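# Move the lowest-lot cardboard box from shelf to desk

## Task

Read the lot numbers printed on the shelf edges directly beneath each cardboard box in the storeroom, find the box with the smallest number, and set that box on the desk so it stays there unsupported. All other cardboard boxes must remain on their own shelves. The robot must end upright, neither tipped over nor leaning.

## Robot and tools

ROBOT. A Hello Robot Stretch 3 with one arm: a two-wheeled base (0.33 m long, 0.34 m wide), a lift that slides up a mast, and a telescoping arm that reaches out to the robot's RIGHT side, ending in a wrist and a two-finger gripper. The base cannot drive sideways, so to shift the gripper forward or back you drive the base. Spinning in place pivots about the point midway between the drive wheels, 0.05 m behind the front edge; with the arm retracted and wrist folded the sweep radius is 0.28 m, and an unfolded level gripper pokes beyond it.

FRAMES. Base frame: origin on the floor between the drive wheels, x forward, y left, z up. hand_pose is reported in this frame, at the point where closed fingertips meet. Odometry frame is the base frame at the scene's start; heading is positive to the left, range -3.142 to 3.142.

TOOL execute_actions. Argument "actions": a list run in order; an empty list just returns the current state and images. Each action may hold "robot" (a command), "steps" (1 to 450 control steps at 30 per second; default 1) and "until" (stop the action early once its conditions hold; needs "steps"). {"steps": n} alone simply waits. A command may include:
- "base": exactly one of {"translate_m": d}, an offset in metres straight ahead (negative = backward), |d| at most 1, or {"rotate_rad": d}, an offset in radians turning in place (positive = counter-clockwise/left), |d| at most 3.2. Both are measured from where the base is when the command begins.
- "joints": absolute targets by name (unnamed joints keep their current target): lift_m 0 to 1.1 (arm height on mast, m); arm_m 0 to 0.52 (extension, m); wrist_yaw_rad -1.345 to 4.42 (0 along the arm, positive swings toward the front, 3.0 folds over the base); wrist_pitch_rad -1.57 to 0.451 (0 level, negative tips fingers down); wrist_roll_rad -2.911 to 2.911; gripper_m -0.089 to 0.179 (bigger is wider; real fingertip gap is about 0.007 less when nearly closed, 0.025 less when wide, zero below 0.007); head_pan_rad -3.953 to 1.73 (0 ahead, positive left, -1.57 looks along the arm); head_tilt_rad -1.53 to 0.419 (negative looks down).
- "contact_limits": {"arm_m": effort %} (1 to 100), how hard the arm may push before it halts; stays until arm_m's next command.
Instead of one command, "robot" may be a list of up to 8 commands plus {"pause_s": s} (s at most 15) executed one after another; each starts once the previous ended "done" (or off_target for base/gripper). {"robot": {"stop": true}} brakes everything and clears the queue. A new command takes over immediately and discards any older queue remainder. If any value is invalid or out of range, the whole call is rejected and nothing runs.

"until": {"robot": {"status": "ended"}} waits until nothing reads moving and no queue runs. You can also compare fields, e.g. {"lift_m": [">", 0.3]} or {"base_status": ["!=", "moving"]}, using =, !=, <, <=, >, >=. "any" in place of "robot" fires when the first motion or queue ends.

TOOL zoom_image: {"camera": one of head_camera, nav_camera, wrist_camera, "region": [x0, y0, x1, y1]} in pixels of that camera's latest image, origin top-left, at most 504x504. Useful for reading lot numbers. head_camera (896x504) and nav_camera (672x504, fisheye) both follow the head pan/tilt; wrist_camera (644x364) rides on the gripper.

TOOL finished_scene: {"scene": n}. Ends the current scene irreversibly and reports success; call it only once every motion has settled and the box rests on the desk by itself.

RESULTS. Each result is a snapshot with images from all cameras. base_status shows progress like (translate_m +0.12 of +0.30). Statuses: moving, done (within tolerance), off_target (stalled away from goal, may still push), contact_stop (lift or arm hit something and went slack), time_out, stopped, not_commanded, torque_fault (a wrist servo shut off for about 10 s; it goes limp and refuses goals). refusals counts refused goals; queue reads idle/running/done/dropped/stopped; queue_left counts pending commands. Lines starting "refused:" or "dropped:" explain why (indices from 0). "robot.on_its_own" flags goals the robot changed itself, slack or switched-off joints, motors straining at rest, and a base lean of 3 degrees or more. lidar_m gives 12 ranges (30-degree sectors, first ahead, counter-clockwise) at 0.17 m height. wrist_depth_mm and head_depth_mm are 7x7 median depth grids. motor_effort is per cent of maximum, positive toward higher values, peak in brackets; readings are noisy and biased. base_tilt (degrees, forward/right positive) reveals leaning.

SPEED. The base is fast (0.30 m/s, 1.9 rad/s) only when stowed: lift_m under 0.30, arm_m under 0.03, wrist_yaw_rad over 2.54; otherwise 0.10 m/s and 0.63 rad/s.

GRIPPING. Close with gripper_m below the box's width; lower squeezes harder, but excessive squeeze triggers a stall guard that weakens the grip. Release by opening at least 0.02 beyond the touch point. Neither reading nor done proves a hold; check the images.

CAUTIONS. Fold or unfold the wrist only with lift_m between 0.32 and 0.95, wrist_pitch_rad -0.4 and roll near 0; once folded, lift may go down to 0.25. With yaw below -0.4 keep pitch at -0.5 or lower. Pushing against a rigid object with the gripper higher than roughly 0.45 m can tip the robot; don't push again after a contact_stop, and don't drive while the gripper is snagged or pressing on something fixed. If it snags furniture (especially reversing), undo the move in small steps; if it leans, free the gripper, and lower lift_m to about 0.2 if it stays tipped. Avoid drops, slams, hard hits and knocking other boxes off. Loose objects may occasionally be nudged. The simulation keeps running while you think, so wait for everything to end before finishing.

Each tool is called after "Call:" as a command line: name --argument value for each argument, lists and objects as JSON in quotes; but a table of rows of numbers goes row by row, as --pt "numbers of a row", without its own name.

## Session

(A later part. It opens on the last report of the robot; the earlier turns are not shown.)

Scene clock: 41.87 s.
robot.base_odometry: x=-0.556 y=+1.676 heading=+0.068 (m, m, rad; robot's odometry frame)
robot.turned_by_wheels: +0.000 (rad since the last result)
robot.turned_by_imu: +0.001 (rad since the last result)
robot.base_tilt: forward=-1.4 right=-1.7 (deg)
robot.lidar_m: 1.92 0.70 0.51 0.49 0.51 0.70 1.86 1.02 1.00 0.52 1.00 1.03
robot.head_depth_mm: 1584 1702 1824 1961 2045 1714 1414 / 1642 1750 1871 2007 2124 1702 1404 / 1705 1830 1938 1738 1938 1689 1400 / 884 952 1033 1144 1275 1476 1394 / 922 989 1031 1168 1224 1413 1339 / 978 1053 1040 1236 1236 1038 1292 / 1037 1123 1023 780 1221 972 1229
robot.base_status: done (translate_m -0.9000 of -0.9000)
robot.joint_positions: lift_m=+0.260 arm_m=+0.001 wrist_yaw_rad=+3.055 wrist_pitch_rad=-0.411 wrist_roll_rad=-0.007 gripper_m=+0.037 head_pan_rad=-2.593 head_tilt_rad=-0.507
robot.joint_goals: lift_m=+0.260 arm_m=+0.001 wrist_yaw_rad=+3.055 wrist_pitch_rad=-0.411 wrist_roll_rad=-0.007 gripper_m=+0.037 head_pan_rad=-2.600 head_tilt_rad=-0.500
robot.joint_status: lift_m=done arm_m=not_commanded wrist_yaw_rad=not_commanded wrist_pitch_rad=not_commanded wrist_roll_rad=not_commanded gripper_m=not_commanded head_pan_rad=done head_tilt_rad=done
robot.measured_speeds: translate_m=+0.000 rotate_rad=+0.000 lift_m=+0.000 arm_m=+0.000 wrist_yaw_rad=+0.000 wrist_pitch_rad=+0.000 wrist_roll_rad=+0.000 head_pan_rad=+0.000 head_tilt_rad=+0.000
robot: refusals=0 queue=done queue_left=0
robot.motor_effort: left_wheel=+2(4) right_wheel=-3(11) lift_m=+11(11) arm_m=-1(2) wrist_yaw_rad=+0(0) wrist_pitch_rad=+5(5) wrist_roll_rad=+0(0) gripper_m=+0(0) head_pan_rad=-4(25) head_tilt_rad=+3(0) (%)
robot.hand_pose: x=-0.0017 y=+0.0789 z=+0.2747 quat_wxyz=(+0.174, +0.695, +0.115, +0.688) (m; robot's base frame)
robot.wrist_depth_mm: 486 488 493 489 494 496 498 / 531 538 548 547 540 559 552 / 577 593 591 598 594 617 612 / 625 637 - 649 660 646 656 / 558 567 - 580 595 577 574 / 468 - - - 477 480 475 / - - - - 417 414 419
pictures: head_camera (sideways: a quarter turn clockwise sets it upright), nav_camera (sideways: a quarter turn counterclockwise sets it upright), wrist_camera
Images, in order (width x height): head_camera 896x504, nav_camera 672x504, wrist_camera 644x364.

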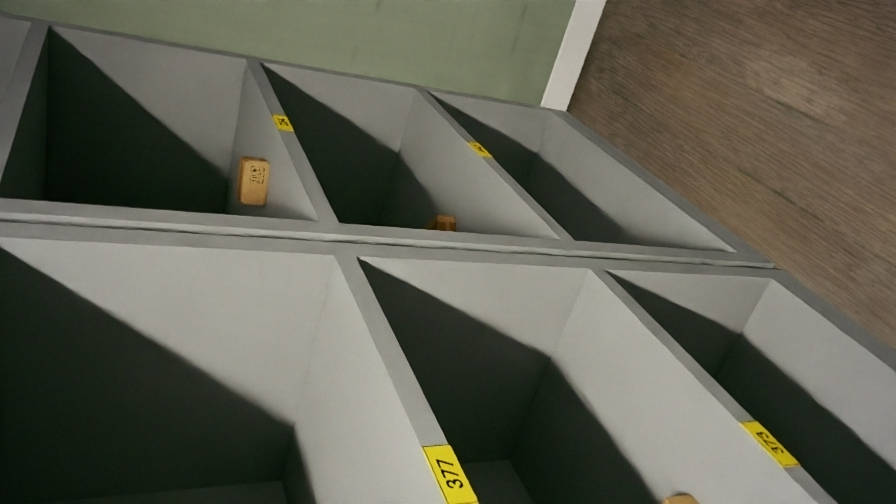

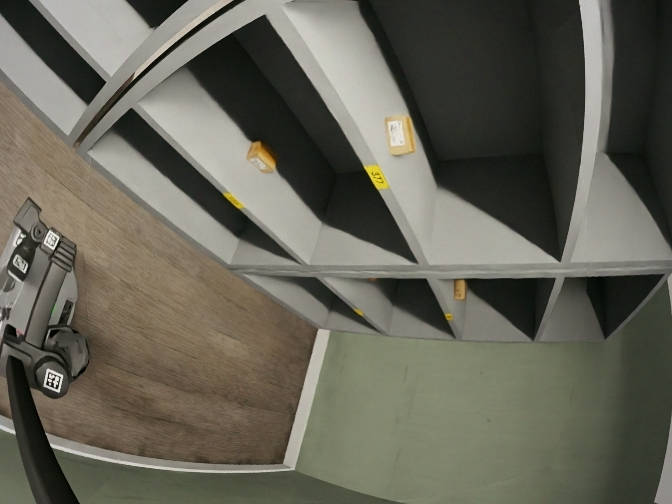

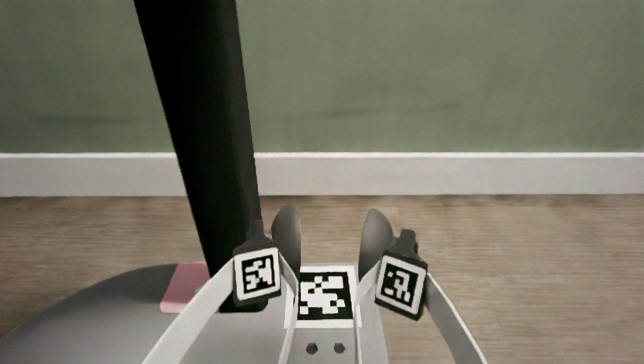

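Call:
execute_actions --actions '[{"robot":[{"base":{"translate_m":-0.6},"joints":{"head_pan_rad":-2.35,"head_tilt_rad":-0.55}}],"steps":450,"until":{"robot":{"status":"ended"}}}]'

Scene clock: 45.63 s.
robot.base_odometry: x=-1.154 y=+1.635 heading=+0.068 (m, m, rad; robot's odometry frame)
robot.turned_by_wheels: +0.000 (rad since the last result)
robot.turned_by_imu: +0.001 (rad since the last result)
robot.base_tilt: forward=-1.3 right=-1.6 (deg)
robot.lidar_m: 1.92 0.70 0.51 0.49 0.51 0.69 1.26 1.31 0.59 0.97 0.78 0.76
robot.head_depth_mm: 1160 1231 1278 1401 1524 1603 1382 / 1250 1322 1147 1486 1372 1591 1373 / 1284 1383 965 1581 1245 1533 1355 / 1180 1285 952 1483 1195 1443 1302 / 1080 1168 939 1378 1182 1004 1272 / 523 561 610 670 733 810 912 / 485 517 563 606 697 806 841
robot.base_status: done (translate_m -0.6000 of -0.6000)
robot.joint_positions: lift_m=+0.260 arm_m=+0.001 wrist_yaw_rad=+3.055 wrist_pitch_rad=-0.411 wrist_roll_rad=-0.007 gripper_m=+0.037 head_pan_rad=-2.357 head_tilt_rad=-0.544
robot.joint_goals: lift_m=+0.260 arm_m=+0.001 wrist_yaw_rad=+3.055 wrist_pitch_rad=-0.411 wrist_roll_rad=-0.007 gripper_m=+0.037 head_pan_rad=-2.350 head_tilt_rad=-0.550
robot.joint_status: lift_m=done arm_m=not_commanded wrist_yaw_rad=not_commanded wrist_pitch_rad=not_commanded wrist_roll_rad=not_commanded gripper_m=not_commanded head_pan_rad=done head_tilt_rad=done
robot.measured_speeds: translate_m=+0.000 rotate_rad=+0.000 lift_m=+0.000 arm_m=+0.000 wrist_yaw_rad=+0.000 wrist_pitch_rad=+0.000 wrist_roll_rad=+0.000 head_pan_rad=+0.000 head_tilt_rad=+0.000
robot: refusals=0 queue=done queue_left=0
robot.motor_effort: left_wheel=+2(5) right_wheel=-2(10) lift_m=+11(11) arm_m=-1(1) wrist_yaw_rad=+1(0) wrist_pitch_rad=+5(5) wrist_roll_rad=+0(0) gripper_m=+0(0) head_pan_rad=+4(26) head_tilt_rad=-2(8) (%)
robot.hand_pose: x=-0.0017 y=+0.0789 z=+0.2747 quat_wxyz=(+0.174, +0.695, +0.115, +0.688) (m; robot's base frame)
robot.wrist_depth_mm: 490 495 490 497 491 500 504 / 528 530 534 534 538 555 542 / 581 587 593 609 608 618 599 / 632 627 - 656 655 649 661 / 558 564 - 571 601 583 594 / 466 - - - 476 482 494 / - - - - 411 413 423
pictures: head_camera (sideways: a quarter turn clockwise sets it upright), nav_camera (sideways: a quarter turn counterclockwise sets it upright), wrist_camera
Images, in order (width x height): head_camera 896x504, nav_camera 672x504, wrist_camera 644x364.

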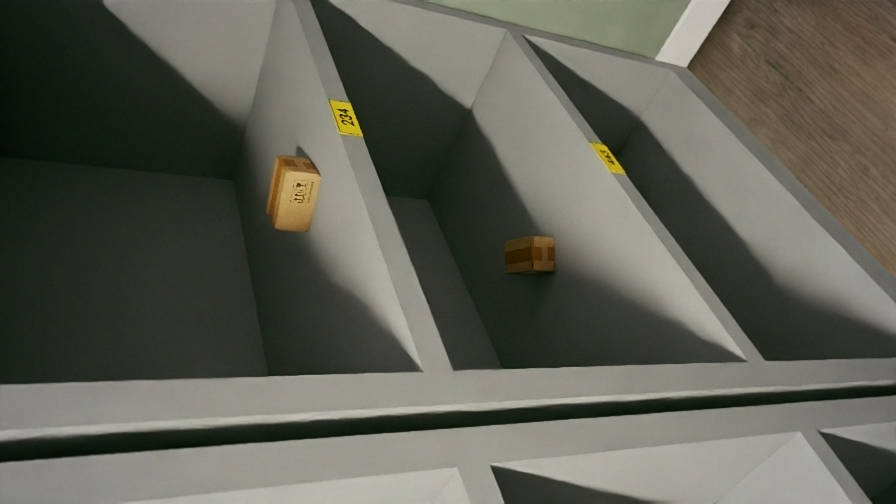

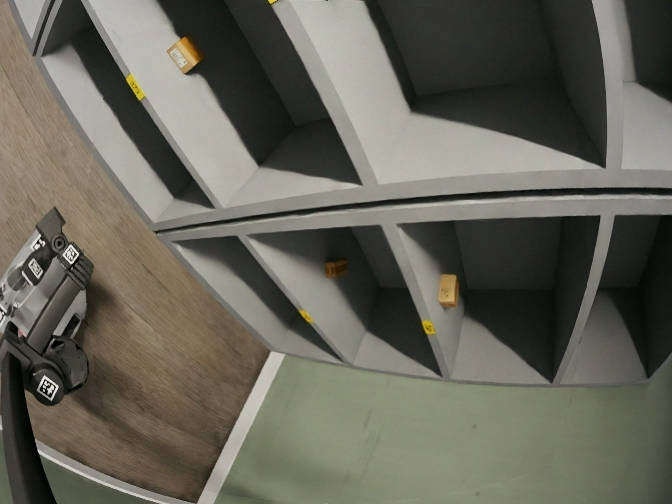

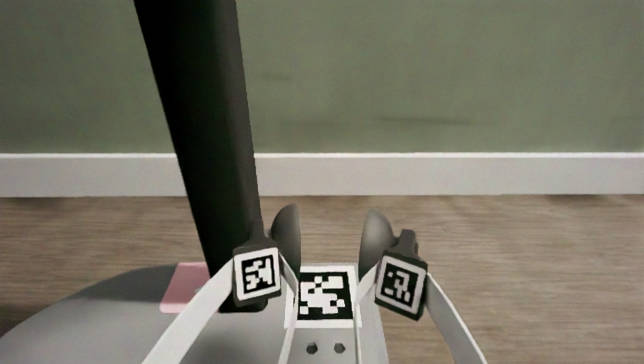

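Call:
zoom_image --camera "head_camera" --region '[580, 130, 640, 185]'

Call:
zoom_image --camera "head_camera" --region '[250, 90, 390, 240]'

Region (580, 130, 640, 185) of head_camera's 896x504 image, scaled by 8.400, with more detail than that image has; it fills the top 462 rows of this view, and the rest is white.

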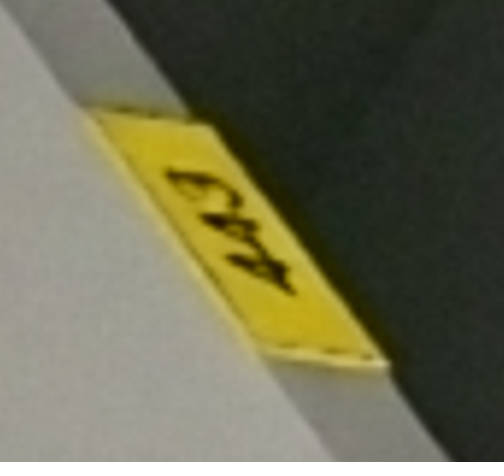

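Region (250, 90, 390, 240) of head_camera's 896x504 image, scaled by 3.360, with more detail than that image has; it fills the left 470 columns of this view, and the rest is white.

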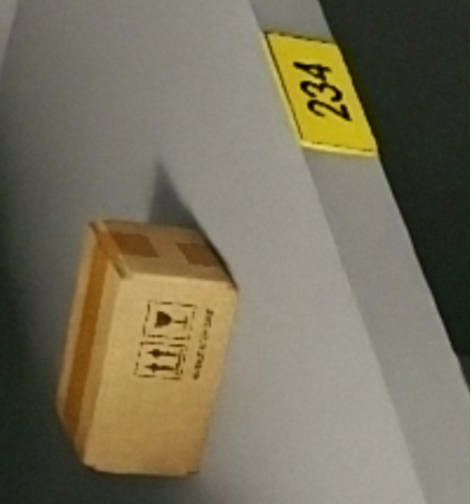

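Call:
execute_actions --actions '[{"robot":{"base":{"translate_m":-0.76},"joints":{"head_pan_rad":-1.57,"head_tilt_rad":-0.5}},"steps":200,"until":{"robot":{"translate_m":["<",-0.35]}}},{"robot":{"joints":{"lift_m":0.93,"wrist_pitch_rad":-0.4,"wrist_roll_rad":0.0}},"steps":200,"until":{"robot":{"lift_m":[">",0.36]}}},{"robot":{"joints":{"wrist_yaw_rad":0.0,"gripper_m":0.179}},"steps":300,"until":{"robot":{"wrist_yaw_rad":["<",0.2]}}},{"robot":{"joints":{"lift_m":1.03,"wrist_pitch_rad":-0.2}},"steps":300,"until":{"robot":{"status":"ended"}}}]'

Scene clock: 55.80 s.
robot.base_odometry: x=-1.913 y=+1.583 heading=+0.068 (m, m, rad; robot's odometry frame)
robot.turned_by_wheels: +0.000 (rad since the last result)
robot.turned_by_imu: +0.003 (rad since the last result)
robot.base_tilt: forward=-1.3 right=-1.7 (deg)
robot.lidar_m: 1.91 0.70 0.51 0.49 0.51 0.53 0.51 0.53 0.69 0.97 0.64 1.37
robot.head_depth_mm: 822 881 946 752 - - - / 820 885 945 788 - - - / 820 879 941 802 - - - / 819 879 931 682 - - - / 816 877 930 680 1122 955 815 / 814 879 931 704 1132 977 810 / 814 876 927 663 1125 971 807
robot.base_status: done (translate_m -0.7600 of -0.7600)
robot.joint_positions: lift_m=+1.030 arm_m=+0.001 wrist_yaw_rad=+0.002 wrist_pitch_rad=-0.224 wrist_roll_rad=-0.006 gripper_m=+0.179 head_pan_rad=-1.577 head_tilt_rad=-0.507
robot.joint_goals: lift_m=+1.030 arm_m=+0.001 wrist_yaw_rad=+0.000 wrist_pitch_rad=-0.200 wrist_roll_rad=+0.000 gripper_m=+0.179 head_pan_rad=-1.570 head_tilt_rad=-0.500
robot.joint_status: lift_m=done arm_m=not_commanded wrist_yaw_rad=done wrist_pitch_rad=done wrist_roll_rad=done gripper_m=done head_pan_rad=done head_tilt_rad=done
robot.measured_speeds: translate_m=+0.000 rotate_rad=+0.000 lift_m=+0.000 arm_m=+0.000 wrist_yaw_rad=+0.000 wrist_pitch_rad=+0.000 wrist_roll_rad=+0.000 head_pan_rad=+0.000 head_tilt_rad=+0.000
robot: refusals=0 queue=done queue_left=0
robot.motor_effort: left_wheel=+2(5) right_wheel=-3(10) lift_m=+26(25) arm_m=-1(1) wrist_yaw_rad=-2(4) wrist_pitch_rad=+8(8) wrist_roll_rad=+4(3) gripper_m=+1(85) head_pan_rad=+3(48) head_tilt_rad=+3(11) (%)
robot.hand_pose: x=-0.0210 y=-0.3901 z=+1.0879 quat_wxyz=(+0.705, +0.080, -0.700, -0.078) (m; robot's base frame)
robot.wrist_depth_mm: 453 638 684 674 660 641 559 / 450 647 753 721 712 682 550 / 464 626 744 723 718 698 548 / 431 462 463 417 482 496 491 / 352 359 347 347 353 367 367 / 441 819 901 917 914 825 329 / 488 699 751 759 794 772 -
pictures: head_camera (sideways: a quarter turn clockwise sets it upright), nav_camera (sideways: a quarter turn counterclockwise sets it upright), wrist_camera
Images, in order (width x height): head_camera 896x504, nav_camera 672x504, wrist_camera 644x364.

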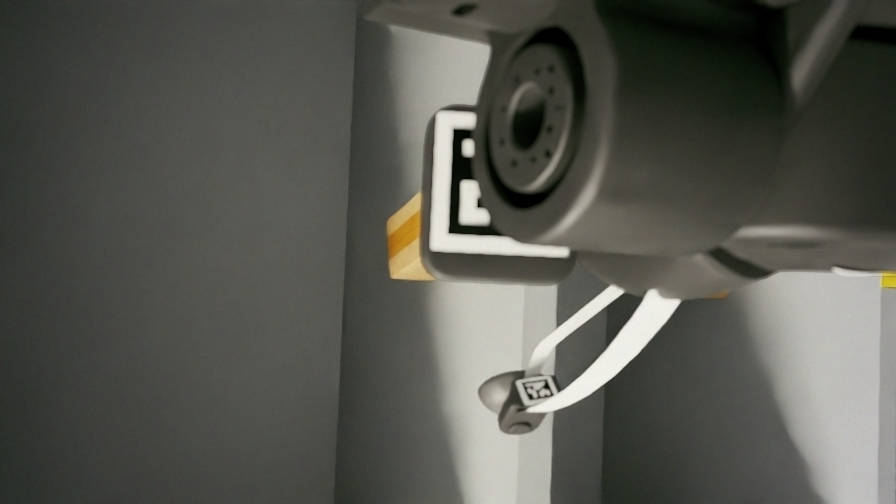

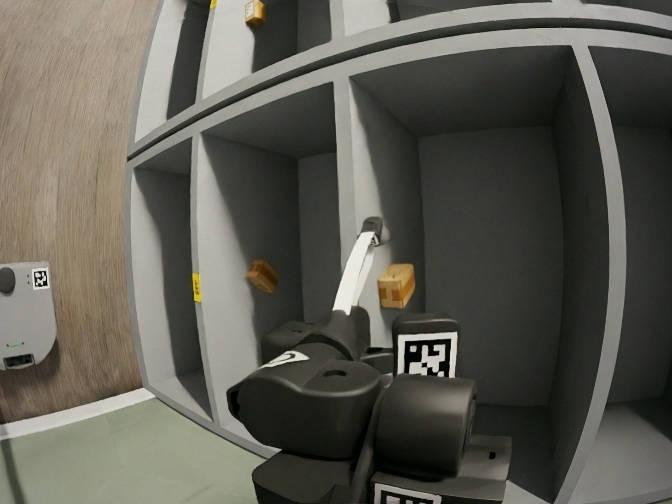

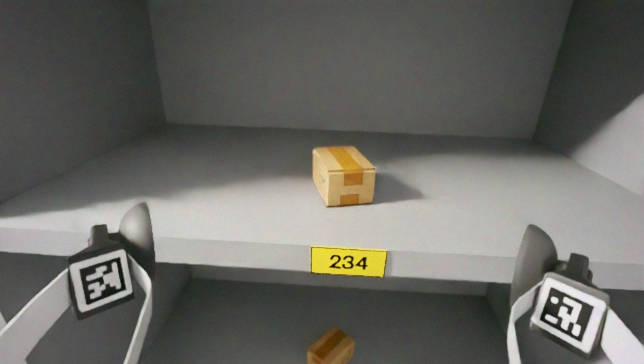

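Call:
zoom_image --camera "wrist_camera" --region '[280, 120, 420, 290]'

Region (280, 120, 420, 290) of wrist_camera's 644x364 image, scaled by 2.965; it fills the left 415 columns of this view, and the rest is white.

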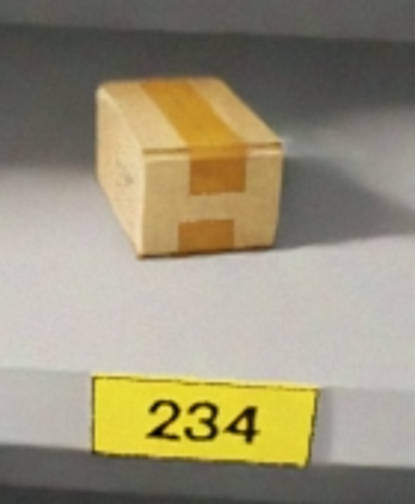

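Call:
execute_actions --actions '[{"robot":[{"base":{"translate_m":-0.088},"joints":{"lift_m":0.945,"wrist_yaw_rad":0.25,"arm_m":0.22,"head_tilt_rad":-0.6,"head_pan_rad":-1.3}}],"steps":450,"until":{"robot":{"status":"ended"}}}]'

Scene clock: 59.47 s.
robot.base_odometry: x=-2.000 y=+1.577 heading=+0.068 (m, m, rad; robot's odometry frame)
robot.turned_by_wheels: +0.000 (rad since the last result)
robot.turned_by_imu: -0.014 (rad since the last result)
robot.base_tilt: forward=-1.4 right=-1.7 (deg)
robot.lidar_m: 2.02 0.71 0.51 0.49 0.51 0.44 0.42 0.43 0.58 0.97 0.70 0.74
robot.head_depth_mm: 792 857 894 - 1062 931 805 / 810 878 897 621 1103 927 836 / 826 897 835 617 1128 918 1160 / 846 923 824 605 1119 911 1180 / 863 942 810 628 1108 907 1196 / 882 956 799 647 1105 901 1223 / 792 836 785 880 1001 920 1149
robot.base_status: done (translate_m -0.0880 of -0.0880)
robot.joint_positions: lift_m=+0.945 arm_m=+0.219 wrist_yaw_rad=+0.252 wrist_pitch_rad=-0.194 wrist_roll_rad=-0.006 gripper_m=+0.179 head_pan_rad=-1.306 head_tilt_rad=-0.595
robot.joint_goals: lift_m=+0.945 arm_m=+0.220 wrist_yaw_rad=+0.250 wrist_pitch_rad=-0.200 wrist_roll_rad=+0.000 gripper_m=+0.179 head_pan_rad=-1.300 head_tilt_rad=-0.600
robot.joint_status: lift_m=done arm_m=done wrist_yaw_rad=done wrist_pitch_rad=done wrist_roll_rad=done gripper_m=done head_pan_rad=done head_tilt_rad=done
robot.measured_speeds: translate_m=+0.000 rotate_rad=+0.000 lift_m=+0.000 arm_m=+0.000 wrist_yaw_rad=+0.000 wrist_pitch_rad=+0.000 wrist_roll_rad=+0.000 head_pan_rad=+0.000 head_tilt_rad=+0.000
robot: refusals=0 queue=done queue_left=0
robot.motor_effort: left_wheel=+1(14) right_wheel=-2(26) lift_m=+11(22) arm_m=+5(15) wrist_yaw_rad=-2(15) wrist_pitch_rad=-2(9) wrist_roll_rad=+4(8) gripper_m=+0(0) head_pan_rad=+3(28) head_tilt_rad=-1(11) (%)
robot.hand_pose: x=+0.0401 y=-0.6034 z=+1.0112 quat_wxyz=(+0.709, +0.156, -0.687, +0.021) (m; robot's base frame)
robot.wrist_depth_mm: 423 550 531 491 454 417 398 / 439 575 565 525 480 441 405 / 412 457 476 490 487 460 429 / 274 281 262 168 298 306 311 / 200 215 194 175 212 217 220 / - 152 160 162 164 166 169 / 129 130 131 133 134 135 132
pictures: head_camera (sideways: a quarter turn clockwise sets it upright), nav_camera (sideways: a quarter turn counterclockwise sets it upright), wrist_camera
Images, in order (width x height): head_camera 896x504, nav_camera 672x504, wrist_camera 644x364.

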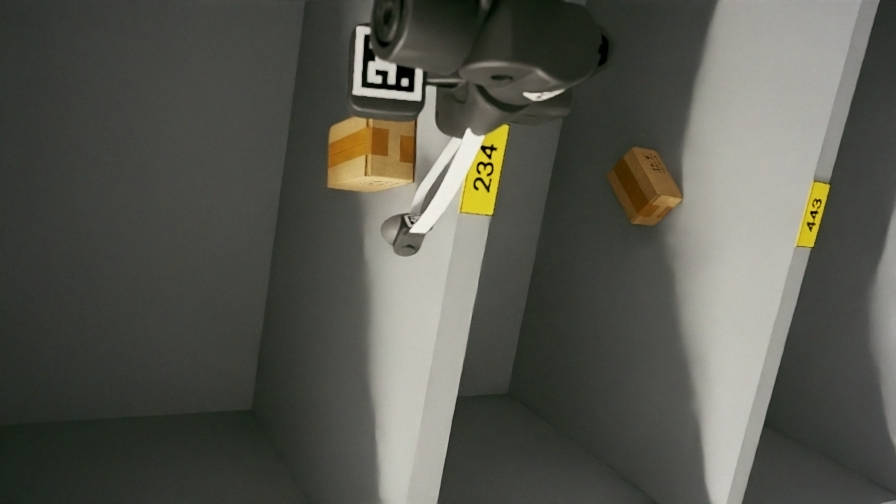

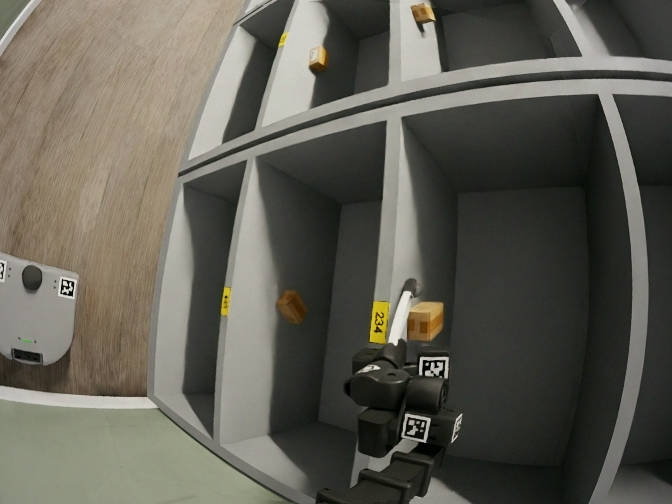

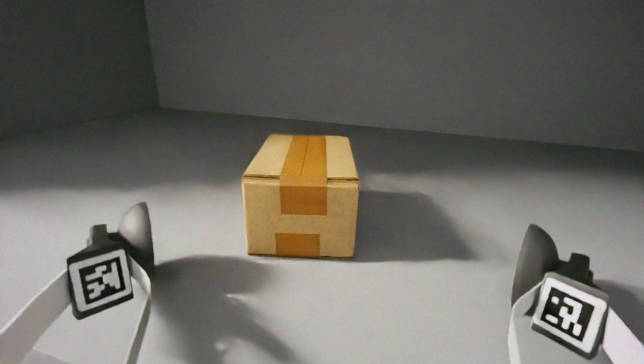

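Call:
execute_actions --actions '[{"robot":[{"joints":{"lift_m":0.962}}],"steps":450,"until":{"robot":{"status":"ended"}}}]'

Scene clock: 60.33 s.
robot.base_odometry: x=-2.000 y=+1.577 heading=+0.068 (m, m, rad; robot's odometry frame)
robot.turned_by_wheels: +0.000 (rad since the last result)
robot.turned_by_imu: +0.000 (rad since the last result)
robot.base_tilt: forward=-1.3 right=-1.6 (deg)
robot.lidar_m: 2.03 0.71 0.51 0.49 0.50 0.44 0.42 0.43 0.59 0.97 0.70 0.74
robot.head_depth_mm: 792 858 902 - 1077 934 807 / 809 876 900 620 1105 929 833 / 826 897 834 586 1129 921 1164 / 845 919 825 607 1121 912 1181 / 863 943 811 627 1109 909 1199 / 885 957 794 647 1103 902 1219 / 790 838 785 882 1002 919 1145
robot.base_status: done (translate_m -0.0880 of -0.0880)
robot.joint_positions: lift_m=+0.962 arm_m=+0.220 wrist_yaw_rad=+0.252 wrist_pitch_rad=-0.216 wrist_roll_rad=-0.006 gripper_m=+0.179 head_pan_rad=-1.306 head_tilt_rad=-0.595
robot.joint_goals: lift_m=+0.962 arm_m=+0.220 wrist_yaw_rad=+0.250 wrist_pitch_rad=-0.200 wrist_roll_rad=+0.000 gripper_m=+0.179 head_pan_rad=-1.300 head_tilt_rad=-0.600
robot.joint_status: lift_m=done arm_m=done wrist_yaw_rad=done wrist_pitch_rad=done wrist_roll_rad=done gripper_m=done head_pan_rad=done head_tilt_rad=done
robot.measured_speeds: translate_m=+0.000 rotate_rad=+0.000 lift_m=+0.000 arm_m=+0.000 wrist_yaw_rad=+0.000 wrist_pitch_rad=+0.000 wrist_roll_rad=+0.000 head_pan_rad=+0.000 head_tilt_rad=+0.000
robot: refusals=0 queue=done queue_left=0
robot.motor_effort: left_wheel=+1(1) right_wheel=-2(2) lift_m=+26(25) arm_m=+3(5) wrist_yaw_rad=-2(3) wrist_pitch_rad=+5(5) wrist_roll_rad=+4(4) gripper_m=+0(0) head_pan_rad=+3(3) head_tilt_rad=-2(2) (%)
robot.hand_pose: x=+0.0396 y=-0.6019 z=+1.0219 quat_wxyz=(+0.709, +0.164, -0.685, +0.013) (m; robot's base frame)
robot.wrist_depth_mm: 426 536 538 488 448 424 393 / 434 566 573 506 476 445 411 / 417 471 481 504 486 467 437 / 292 300 285 185 317 325 330 / 216 233 211 177 230 238 236 / - 174 176 177 181 181 184 / 142 143 145 146 147 148 -
pictures: head_camera (sideways: a quarter turn clockwise sets it upright), nav_camera (sideways: a quarter turn counterclockwise sets it upright), wrist_camera
Images, in order (width x height): head_camera 896x504, nav_camera 672x504, wrist_camera 644x364.

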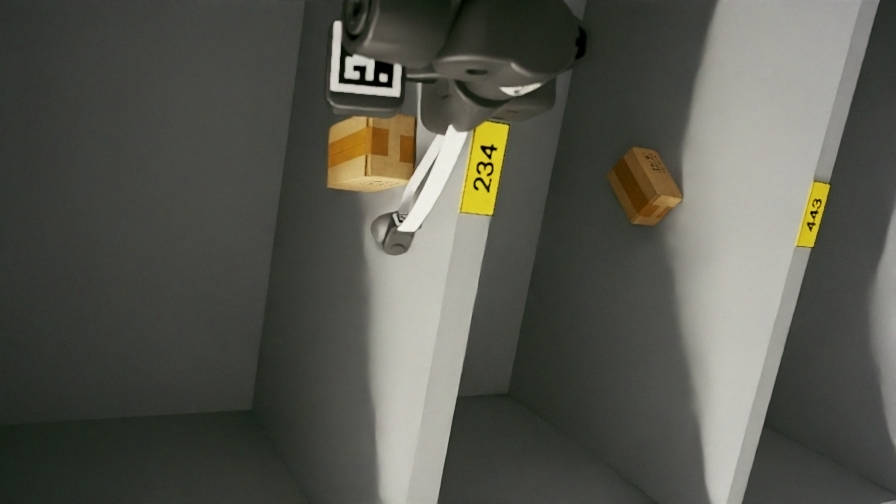

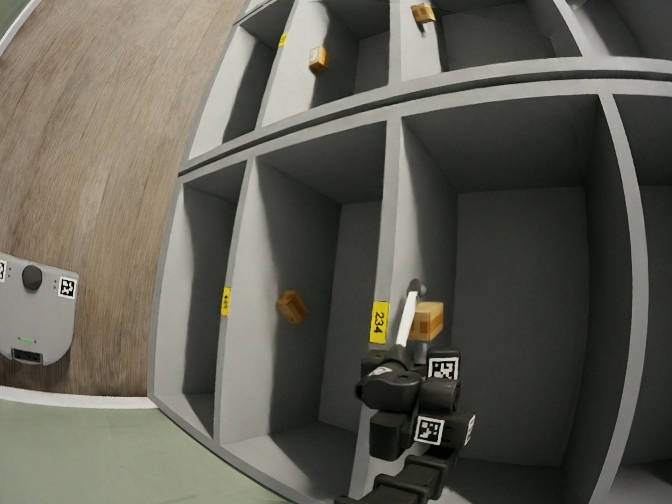

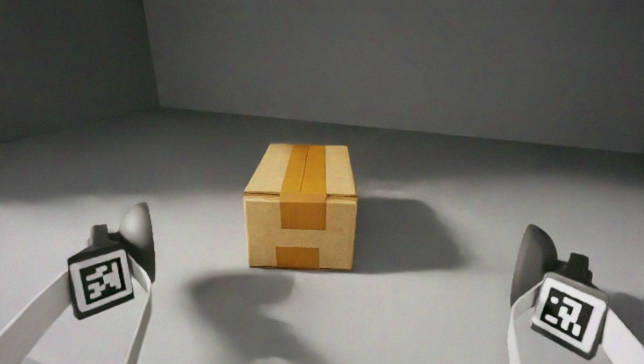

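Call:
execute_actions --actions '[{"robot":[{"base":{"translate_m":0.034},"joints":{"lift_m":0.966,"arm_m":0.294}}],"steps":450,"until":{"robot":{"status":"ended"}}}]'

Scene clock: 62.13 s.
robot.base_odometry: x=-1.966 y=+1.580 heading=+0.068 (m, m, rad; robot's odometry frame)
robot.turned_by_wheels: +0.000 (rad since the last result)
robot.turned_by_imu: +0.000 (rad since the last result)
robot.base_tilt: forward=-1.3 right=-1.8 (deg)
robot.lidar_m: 2.03 0.71 0.51 0.49 0.51 0.47 0.45 0.47 0.63 0.97 0.67 0.72
robot.head_depth_mm: 791 856 - - 1103 930 804 / 807 875 848 567 1118 925 834 / 826 900 886 589 1128 919 835 / 843 921 822 631 1117 916 1178 / 862 944 809 626 1111 907 1202 / 862 931 796 648 1071 902 1220 / 733 773 756 815 937 901 1091
robot.base_status: done (translate_m +0.0340 of +0.0340)
robot.joint_positions: lift_m=+0.966 arm_m=+0.294 wrist_yaw_rad=+0.251 wrist_pitch_rad=-0.216 wrist_roll_rad=-0.006 gripper_m=+0.179 head_pan_rad=-1.306 head_tilt_rad=-0.595
robot.joint_goals: lift_m=+0.966 arm_m=+0.294 wrist_yaw_rad=+0.250 wrist_pitch_rad=-0.200 wrist_roll_rad=+0.000 gripper_m=+0.179 head_pan_rad=-1.300 head_tilt_rad=-0.600
robot.joint_status: lift_m=done arm_m=done wrist_yaw_rad=done wrist_pitch_rad=done wrist_roll_rad=done gripper_m=done head_pan_rad=done head_tilt_rad=done
robot.measured_speeds: translate_m=+0.000 rotate_rad=+0.000 lift_m=+0.000 arm_m=+0.000 wrist_yaw_rad=+0.000 wrist_pitch_rad=+0.000 wrist_roll_rad=+0.000 head_pan_rad=+0.000 head_tilt_rad=+0.000
robot: refusals=0 queue=done queue_left=0
robot.motor_effort: left_wheel=+1(4) right_wheel=-1(4) lift_m=+26(28) arm_m=+3(5) wrist_yaw_rad=-2(2) wrist_pitch_rad=+6(6) wrist_roll_rad=+4(4) gripper_m=+0(0) head_pan_rad=+3(3) head_tilt_rad=-1(1) (%)
robot.hand_pose: x=+0.0395 y=-0.6759 z=+1.0257 quat_wxyz=(+0.709, +0.164, -0.685, +0.013) (m; robot's base frame)
robot.wrist_depth_mm: 400 474 448 413 381 359 336 / 406 505 486 436 404 372 357 / 408 471 501 459 422 392 367 / 301 305 313 319 322 333 342 / 223 238 217 140 235 244 242 / - 179 166 110 177 186 190 / 146 148 99 97 141 152 -
pictures: head_camera (sideways: a quarter turn clockwise sets it upright), nav_camera (sideways: a quarter turn counterclockwise sets it upright), wrist_camera
Images, in order (width x height): head_camera 896x504, nav_camera 672x504, wrist_camera 644x364.

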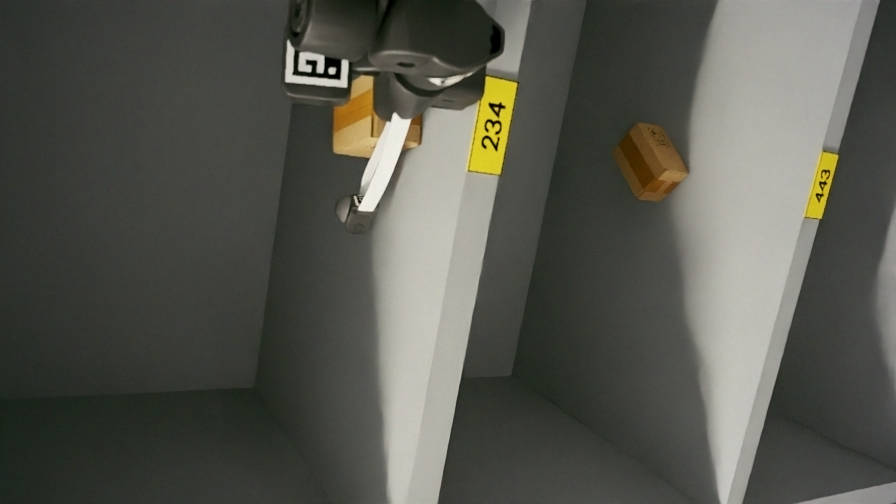

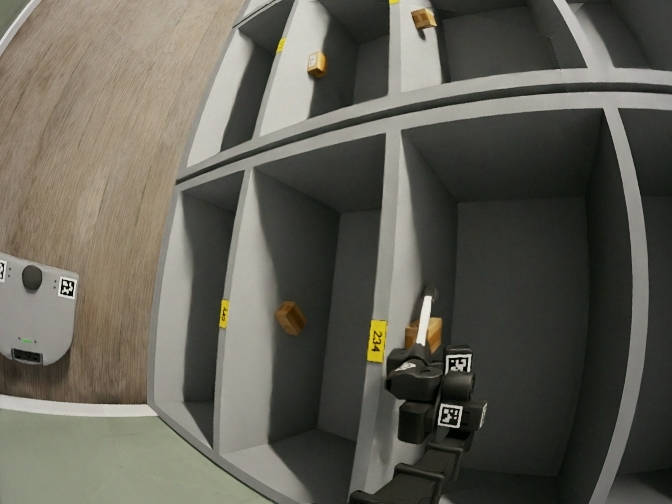

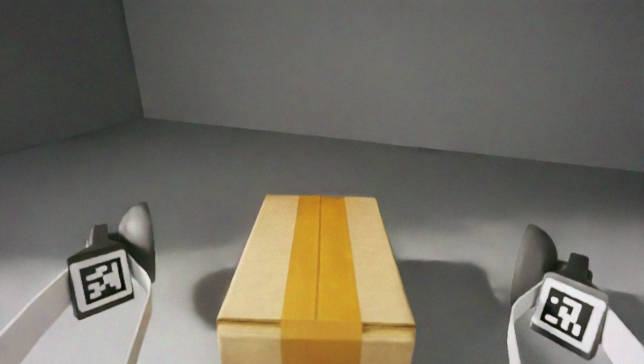

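Call:
execute_actions --actions '[{"robot":[{"joints":{"lift_m":0.957,"arm_m":0.284}},{"joints":{"gripper_m":0.04}}],"steps":450,"until":{"robot":{"status":"ended"}}}]'

Scene clock: 64.67 s.
robot.base_odometry: x=-1.966 y=+1.580 heading=+0.068 (m, m, rad; robot's odometry frame)
robot.turned_by_wheels: +0.000 (rad since the last result)
robot.turned_by_imu: +0.001 (rad since the last result)
robot.base_tilt: forward=-1.4 right=-1.6 (deg)
robot.lidar_m: 2.02 0.71 0.51 0.49 0.51 0.47 0.45 0.47 0.63 0.97 0.67 0.72
robot.head_depth_mm: 791 855 905 - 1106 934 806 / 810 877 897 566 1118 923 834 / 825 896 881 589 1130 920 834 / 846 921 822 630 1125 914 1179 / 865 944 809 628 1110 904 1198 / 861 933 797 648 1075 901 1220 / 732 773 756 814 936 903 1090
robot.base_status: done (translate_m +0.0340 of +0.0340)
robot.joint_positions: lift_m=+0.957 arm_m=+0.284 wrist_yaw_rad=+0.251 wrist_pitch_rad=-0.217 wrist_roll_rad=-0.006 gripper_m=+0.042 head_pan_rad=-1.306 head_tilt_rad=-0.595
robot.joint_goals: lift_m=+0.957 arm_m=+0.284 wrist_yaw_rad=+0.250 wrist_pitch_rad=-0.200 wrist_roll_rad=+0.000 gripper_m=+0.040 head_pan_rad=-1.300 head_tilt_rad=-0.600
robot.joint_status: lift_m=done arm_m=done wrist_yaw_rad=done wrist_pitch_rad=done wrist_roll_rad=done gripper_m=done head_pan_rad=done head_tilt_rad=done
robot.measured_speeds: translate_m=+0.000 rotate_rad=+0.000 lift_m=+0.000 arm_m=+0.000 wrist_yaw_rad=+0.000 wrist_pitch_rad=+0.000 wrist_roll_rad=+0.000 head_pan_rad=+0.000 head_tilt_rad=+0.000
robot: refusals=0 queue=done queue_left=0
robot.motor_effort: left_wheel=+1(1) right_wheel=-1(2) lift_m=+11(23) arm_m=-6(5) wrist_yaw_rad=-2(2) wrist_pitch_rad=+5(5) wrist_roll_rad=+4(4) gripper_m=-36(99) head_pan_rad=+3(3) head_tilt_rad=-2(2) (%)
robot.hand_pose: x=+0.0395 y=-0.6668 z=+1.0176 quat_wxyz=(+0.709, +0.164, -0.685, +0.013) (m; robot's base frame)
robot.wrist_depth_mm: 400 491 462 421 389 367 339 / 403 506 479 440 417 382 357 / 396 452 459 464 433 404 376 / 284 285 293 171 305 309 318 / 209 211 135 125 141 224 226 / 166 169 102 102 102 176 177 / 137 138 129 107 122 143 145
pictures: head_camera (sideways: a quarter turn clockwise sets it upright), nav_camera (sideways: a quarter turn counterclockwise sets it upright), wrist_camera
Images, in order (width x height): head_camera 896x504, nav_camera 672x504, wrist_camera 644x364.

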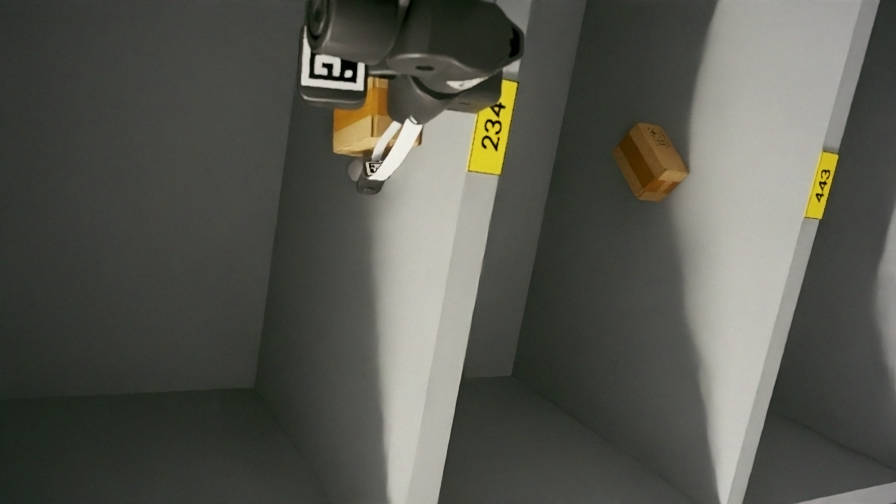

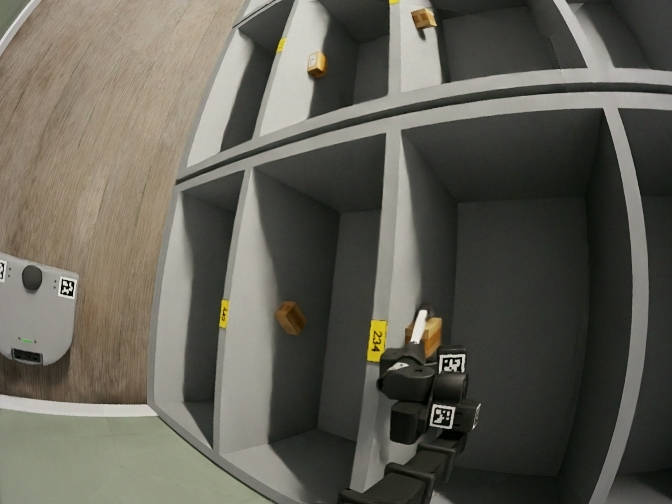

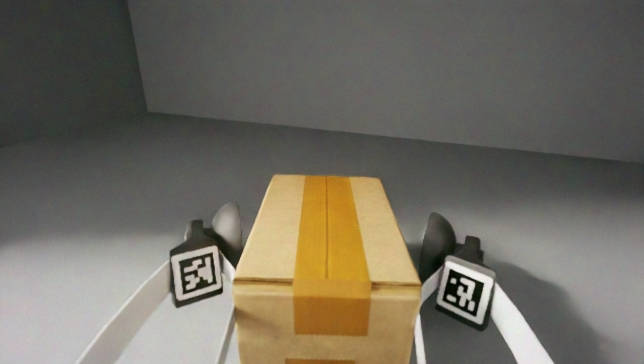

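Call:
execute_actions --actions '[{"robot":[{"joints":{"lift_m":0.985}},{"joints":{"arm_m":0.0,"head_pan_rad":-1.2,"head_tilt_rad":-0.9}}],"steps":450,"until":{"robot":{"status":"ended"}}}]'

Scene clock: 68.90 s.
robot.base_odometry: x=-1.966 y=+1.580 heading=+0.068 (m, m, rad; robot's odometry frame)
robot.turned_by_wheels: +0.000 (rad since the last result)
robot.turned_by_imu: +0.001 (rad since the last result)
robot.base_tilt: forward=-1.4 right=-1.8 (deg)
robot.lidar_m: 2.03 0.71 0.51 0.49 0.51 0.47 0.45 0.47 0.63 0.97 0.68 0.72
robot.head_depth_mm: 784 593 - - - - 1156 / 773 588 552 - 907 1230 1171 / 761 580 1139 985 922 1241 1158 / 750 591 1159 999 1314 1256 1155 / 740 604 1119 992 1348 1270 1146 / 703 619 938 967 1259 1277 1141 / 638 660 791 936 1308 1273 1137
robot.base_status: done (translate_m +0.0340 of +0.0340)
robot.joint_positions: lift_m=+0.984 arm_m=+0.001 wrist_yaw_rad=+0.251 wrist_pitch_rad=-0.227 wrist_roll_rad=-0.006 gripper_m=+0.053 head_pan_rad=-1.207 head_tilt_rad=-0.889
robot.joint_goals: lift_m=+0.985 arm_m=+0.000 wrist_yaw_rad=+0.250 wrist_pitch_rad=-0.200 wrist_roll_rad=+0.000 gripper_m=+0.053 head_pan_rad=-1.200 head_tilt_rad=-0.900
robot.joint_status: lift_m=done arm_m=done wrist_yaw_rad=done wrist_pitch_rad=done wrist_roll_rad=done gripper_m=done head_pan_rad=done head_tilt_rad=done
robot.measured_speeds: translate_m=+0.000 rotate_rad=+0.000 lift_m=+0.000 arm_m=+0.000 wrist_yaw_rad=+0.000 wrist_pitch_rad=+0.000 wrist_roll_rad=+0.000 head_pan_rad=+0.000 head_tilt_rad=+0.000
robot: refusals=0 queue=done queue_left=0
robot.on_its_own: gripper_m is held at +0.053, not at your +0.040, by its stall guard, which is not easing now
robot.motor_effort: left_wheel=+1(1) right_wheel=-1(1) lift_m=+26(26) arm_m=-6(5) wrist_yaw_rad=-1(2) wrist_pitch_rad=+9(9) wrist_roll_rad=+3(4) gripper_m=-20(28) head_pan_rad=+3(17) head_tilt_rad=-4(20) (%)
robot.hand_pose: x=+0.0391 y=-0.3826 z=+1.0420 quat_wxyz=(+0.709, +0.168, -0.685, +0.009) (m; robot's base frame)
robot.wrist_depth_mm: 395 519 715 697 640 596 567 / 400 525 781 759 679 639 595 / 422 483 551 573 581 598 613 / 453 400 361 357 368 376 377 / 484 567 954 886 306 286 274 / 659 558 787 117 826 810 623 / 692 653 385 103 109 730 639
pictures: head_camera (sideways: a quarter turn clockwise sets it upright), nav_camera (sideways: a quarter turn counterclockwise sets it upright), wrist_camera
Images, in order (width x height): head_camera 896x504, nav_camera 672x504, wrist_camera 644x364.

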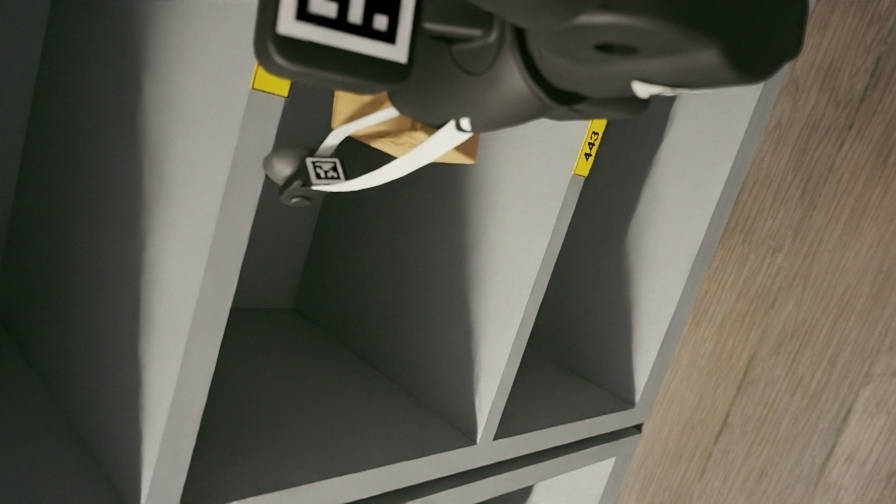

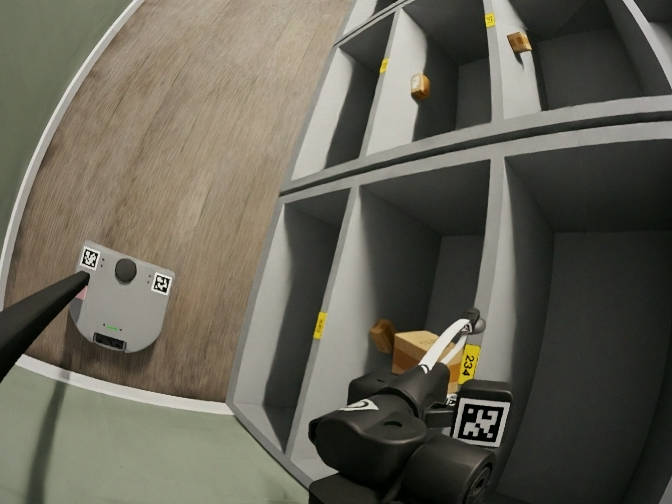

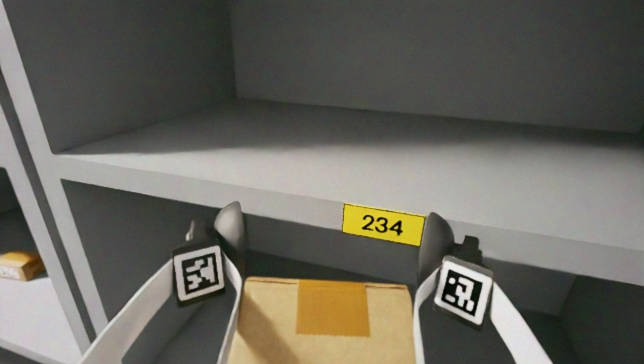

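Call:
zoom_image --camera "nav_camera" --region '[340, 280, 520, 440]'

Call:
zoom_image --camera "wrist_camera" --region '[150, 180, 510, 364]'

Region (340, 280, 520, 440) of nav_camera's 672x504 image, scaled by 2.800, with more detail than that image has.

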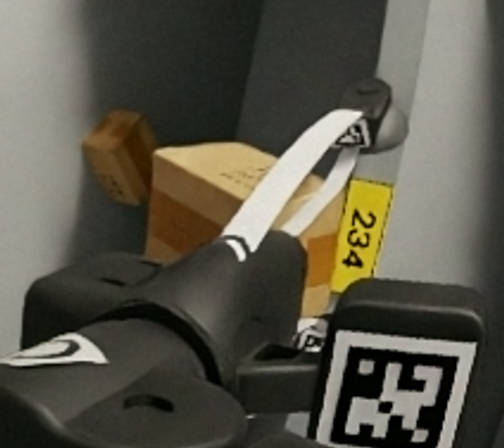

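Region (150, 180, 510, 364) of wrist_camera's 644x364 image, scaled by 1.400; it fills the top 258 rows of this view, and the rest is white.

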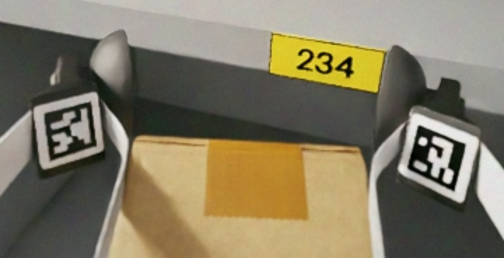

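Call:
execute_actions --actions '[{"robot":[{"joints":{"lift_m":1.065,"head_pan_rad":-1.0,"head_tilt_rad":-0.5}},{"joints":{"arm_m":0.10}}],"steps":450,"until":{"robot":{"status":"ended"}}}]'

Scene clock: 72.73 s.
robot.base_odometry: x=-1.966 y=+1.580 heading=+0.068 (m, m, rad; robot's odometry frame)
robot.turned_by_wheels: +0.000 (rad since the last result)
robot.turned_by_imu: +0.001 (rad since the last result)
robot.base_tilt: forward=-1.4 right=-1.6 (deg)
robot.lidar_m: 2.03 0.71 0.51 0.49 0.51 0.47 0.45 0.47 0.63 0.97 0.67 0.72
robot.head_depth_mm: 827 877 924 711 586 1014 834 / 868 923 968 705 1139 1005 830 / 809 899 951 696 1177 999 826 / 688 752 828 689 1033 989 884 / 600 647 701 716 845 919 1027 / 560 605 659 718 801 889 1016 / 597 1229 887 1429 1225 1062 1283
robot.base_status: done (translate_m +0.0340 of +0.0340)
robot.joint_positions: lift_m=+1.064 arm_m=+0.100 wrist_yaw_rad=+0.251 wrist_pitch_rad=-0.227 wrist_roll_rad=-0.006 gripper_m=+0.053 head_pan_rad=-1.007 head_tilt_rad=-0.507
robot.joint_goals: lift_m=+1.065 arm_m=+0.100 wrist_yaw_rad=+0.250 wrist_pitch_rad=-0.200 wrist_roll_rad=+0.000 gripper_m=+0.053 head_pan_rad=-1.000 head_tilt_rad=-0.500
robot.joint_status: lift_m=done arm_m=done wrist_yaw_rad=done wrist_pitch_rad=done wrist_roll_rad=done gripper_m=done head_pan_rad=done head_tilt_rad=done
robot.measured_speeds: translate_m=+0.000 rotate_rad=+0.000 lift_m=+0.000 arm_m=+0.000 wrist_yaw_rad=+0.000 wrist_pitch_rad=+0.000 wrist_roll_rad=+0.000 head_pan_rad=+0.000 head_tilt_rad=+0.000
robot: refusals=0 queue=done queue_left=0
robot.on_its_own: gripper_m is held at +0.053, not at your +0.040, by its stall guard, which is not easing now
robot.motor_effort: left_wheel=+1(1) right_wheel=-1(1) lift_m=+26(26) arm_m=+3(2) wrist_yaw_rad=-1(1) wrist_pitch_rad=+9(9) wrist_roll_rad=+4(4) gripper_m=-19(19) head_pan_rad=+3(24) head_tilt_rad=+3(23) (%)
robot.hand_pose: x=+0.0391 y=-0.4811 z=+1.1220 quat_wxyz=(+0.709, +0.168, -0.685, +0.009) (m; robot's base frame)
robot.wrist_depth_mm: 400 505 651 594 558 512 489 / 401 532 696 644 600 550 506 / 408 558 719 680 626 580 536 / 421 507 559 546 568 581 549 / 391 397 430 409 428 422 430 / 351 327 293 116 298 333 333 / 451 632 195 103 108 271 272
pictures: head_camera (sideways: a quarter turn clockwise sets it upright), nav_camera (sideways: a quarter turn counterclockwise sets it upright), wrist_camera
Images, in order (width x height): head_camera 896x504, nav_camera 672x504, wrist_camera 644x364.

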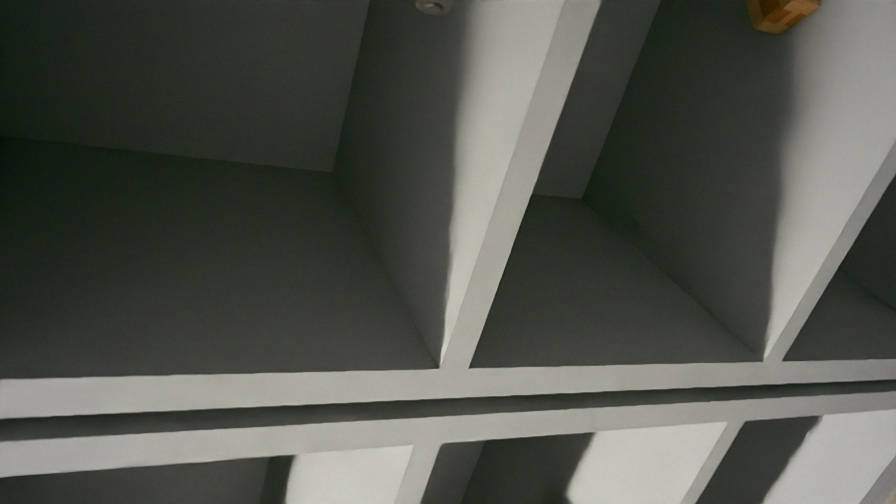

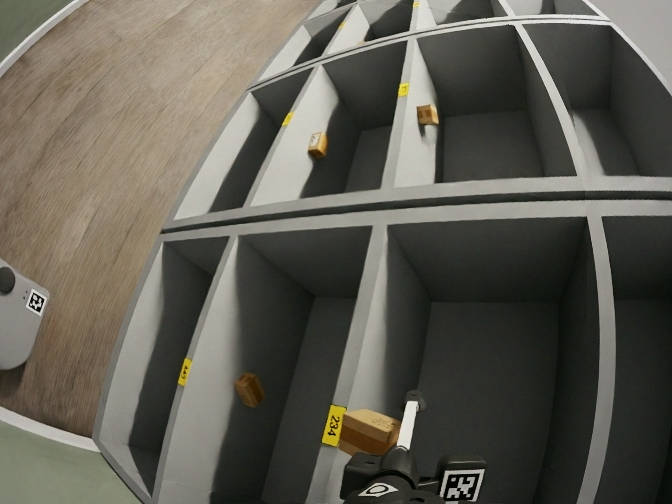

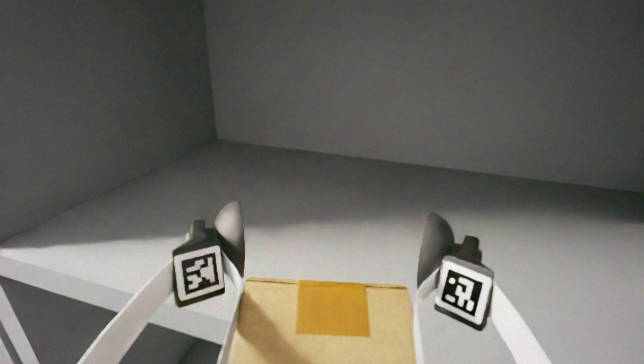

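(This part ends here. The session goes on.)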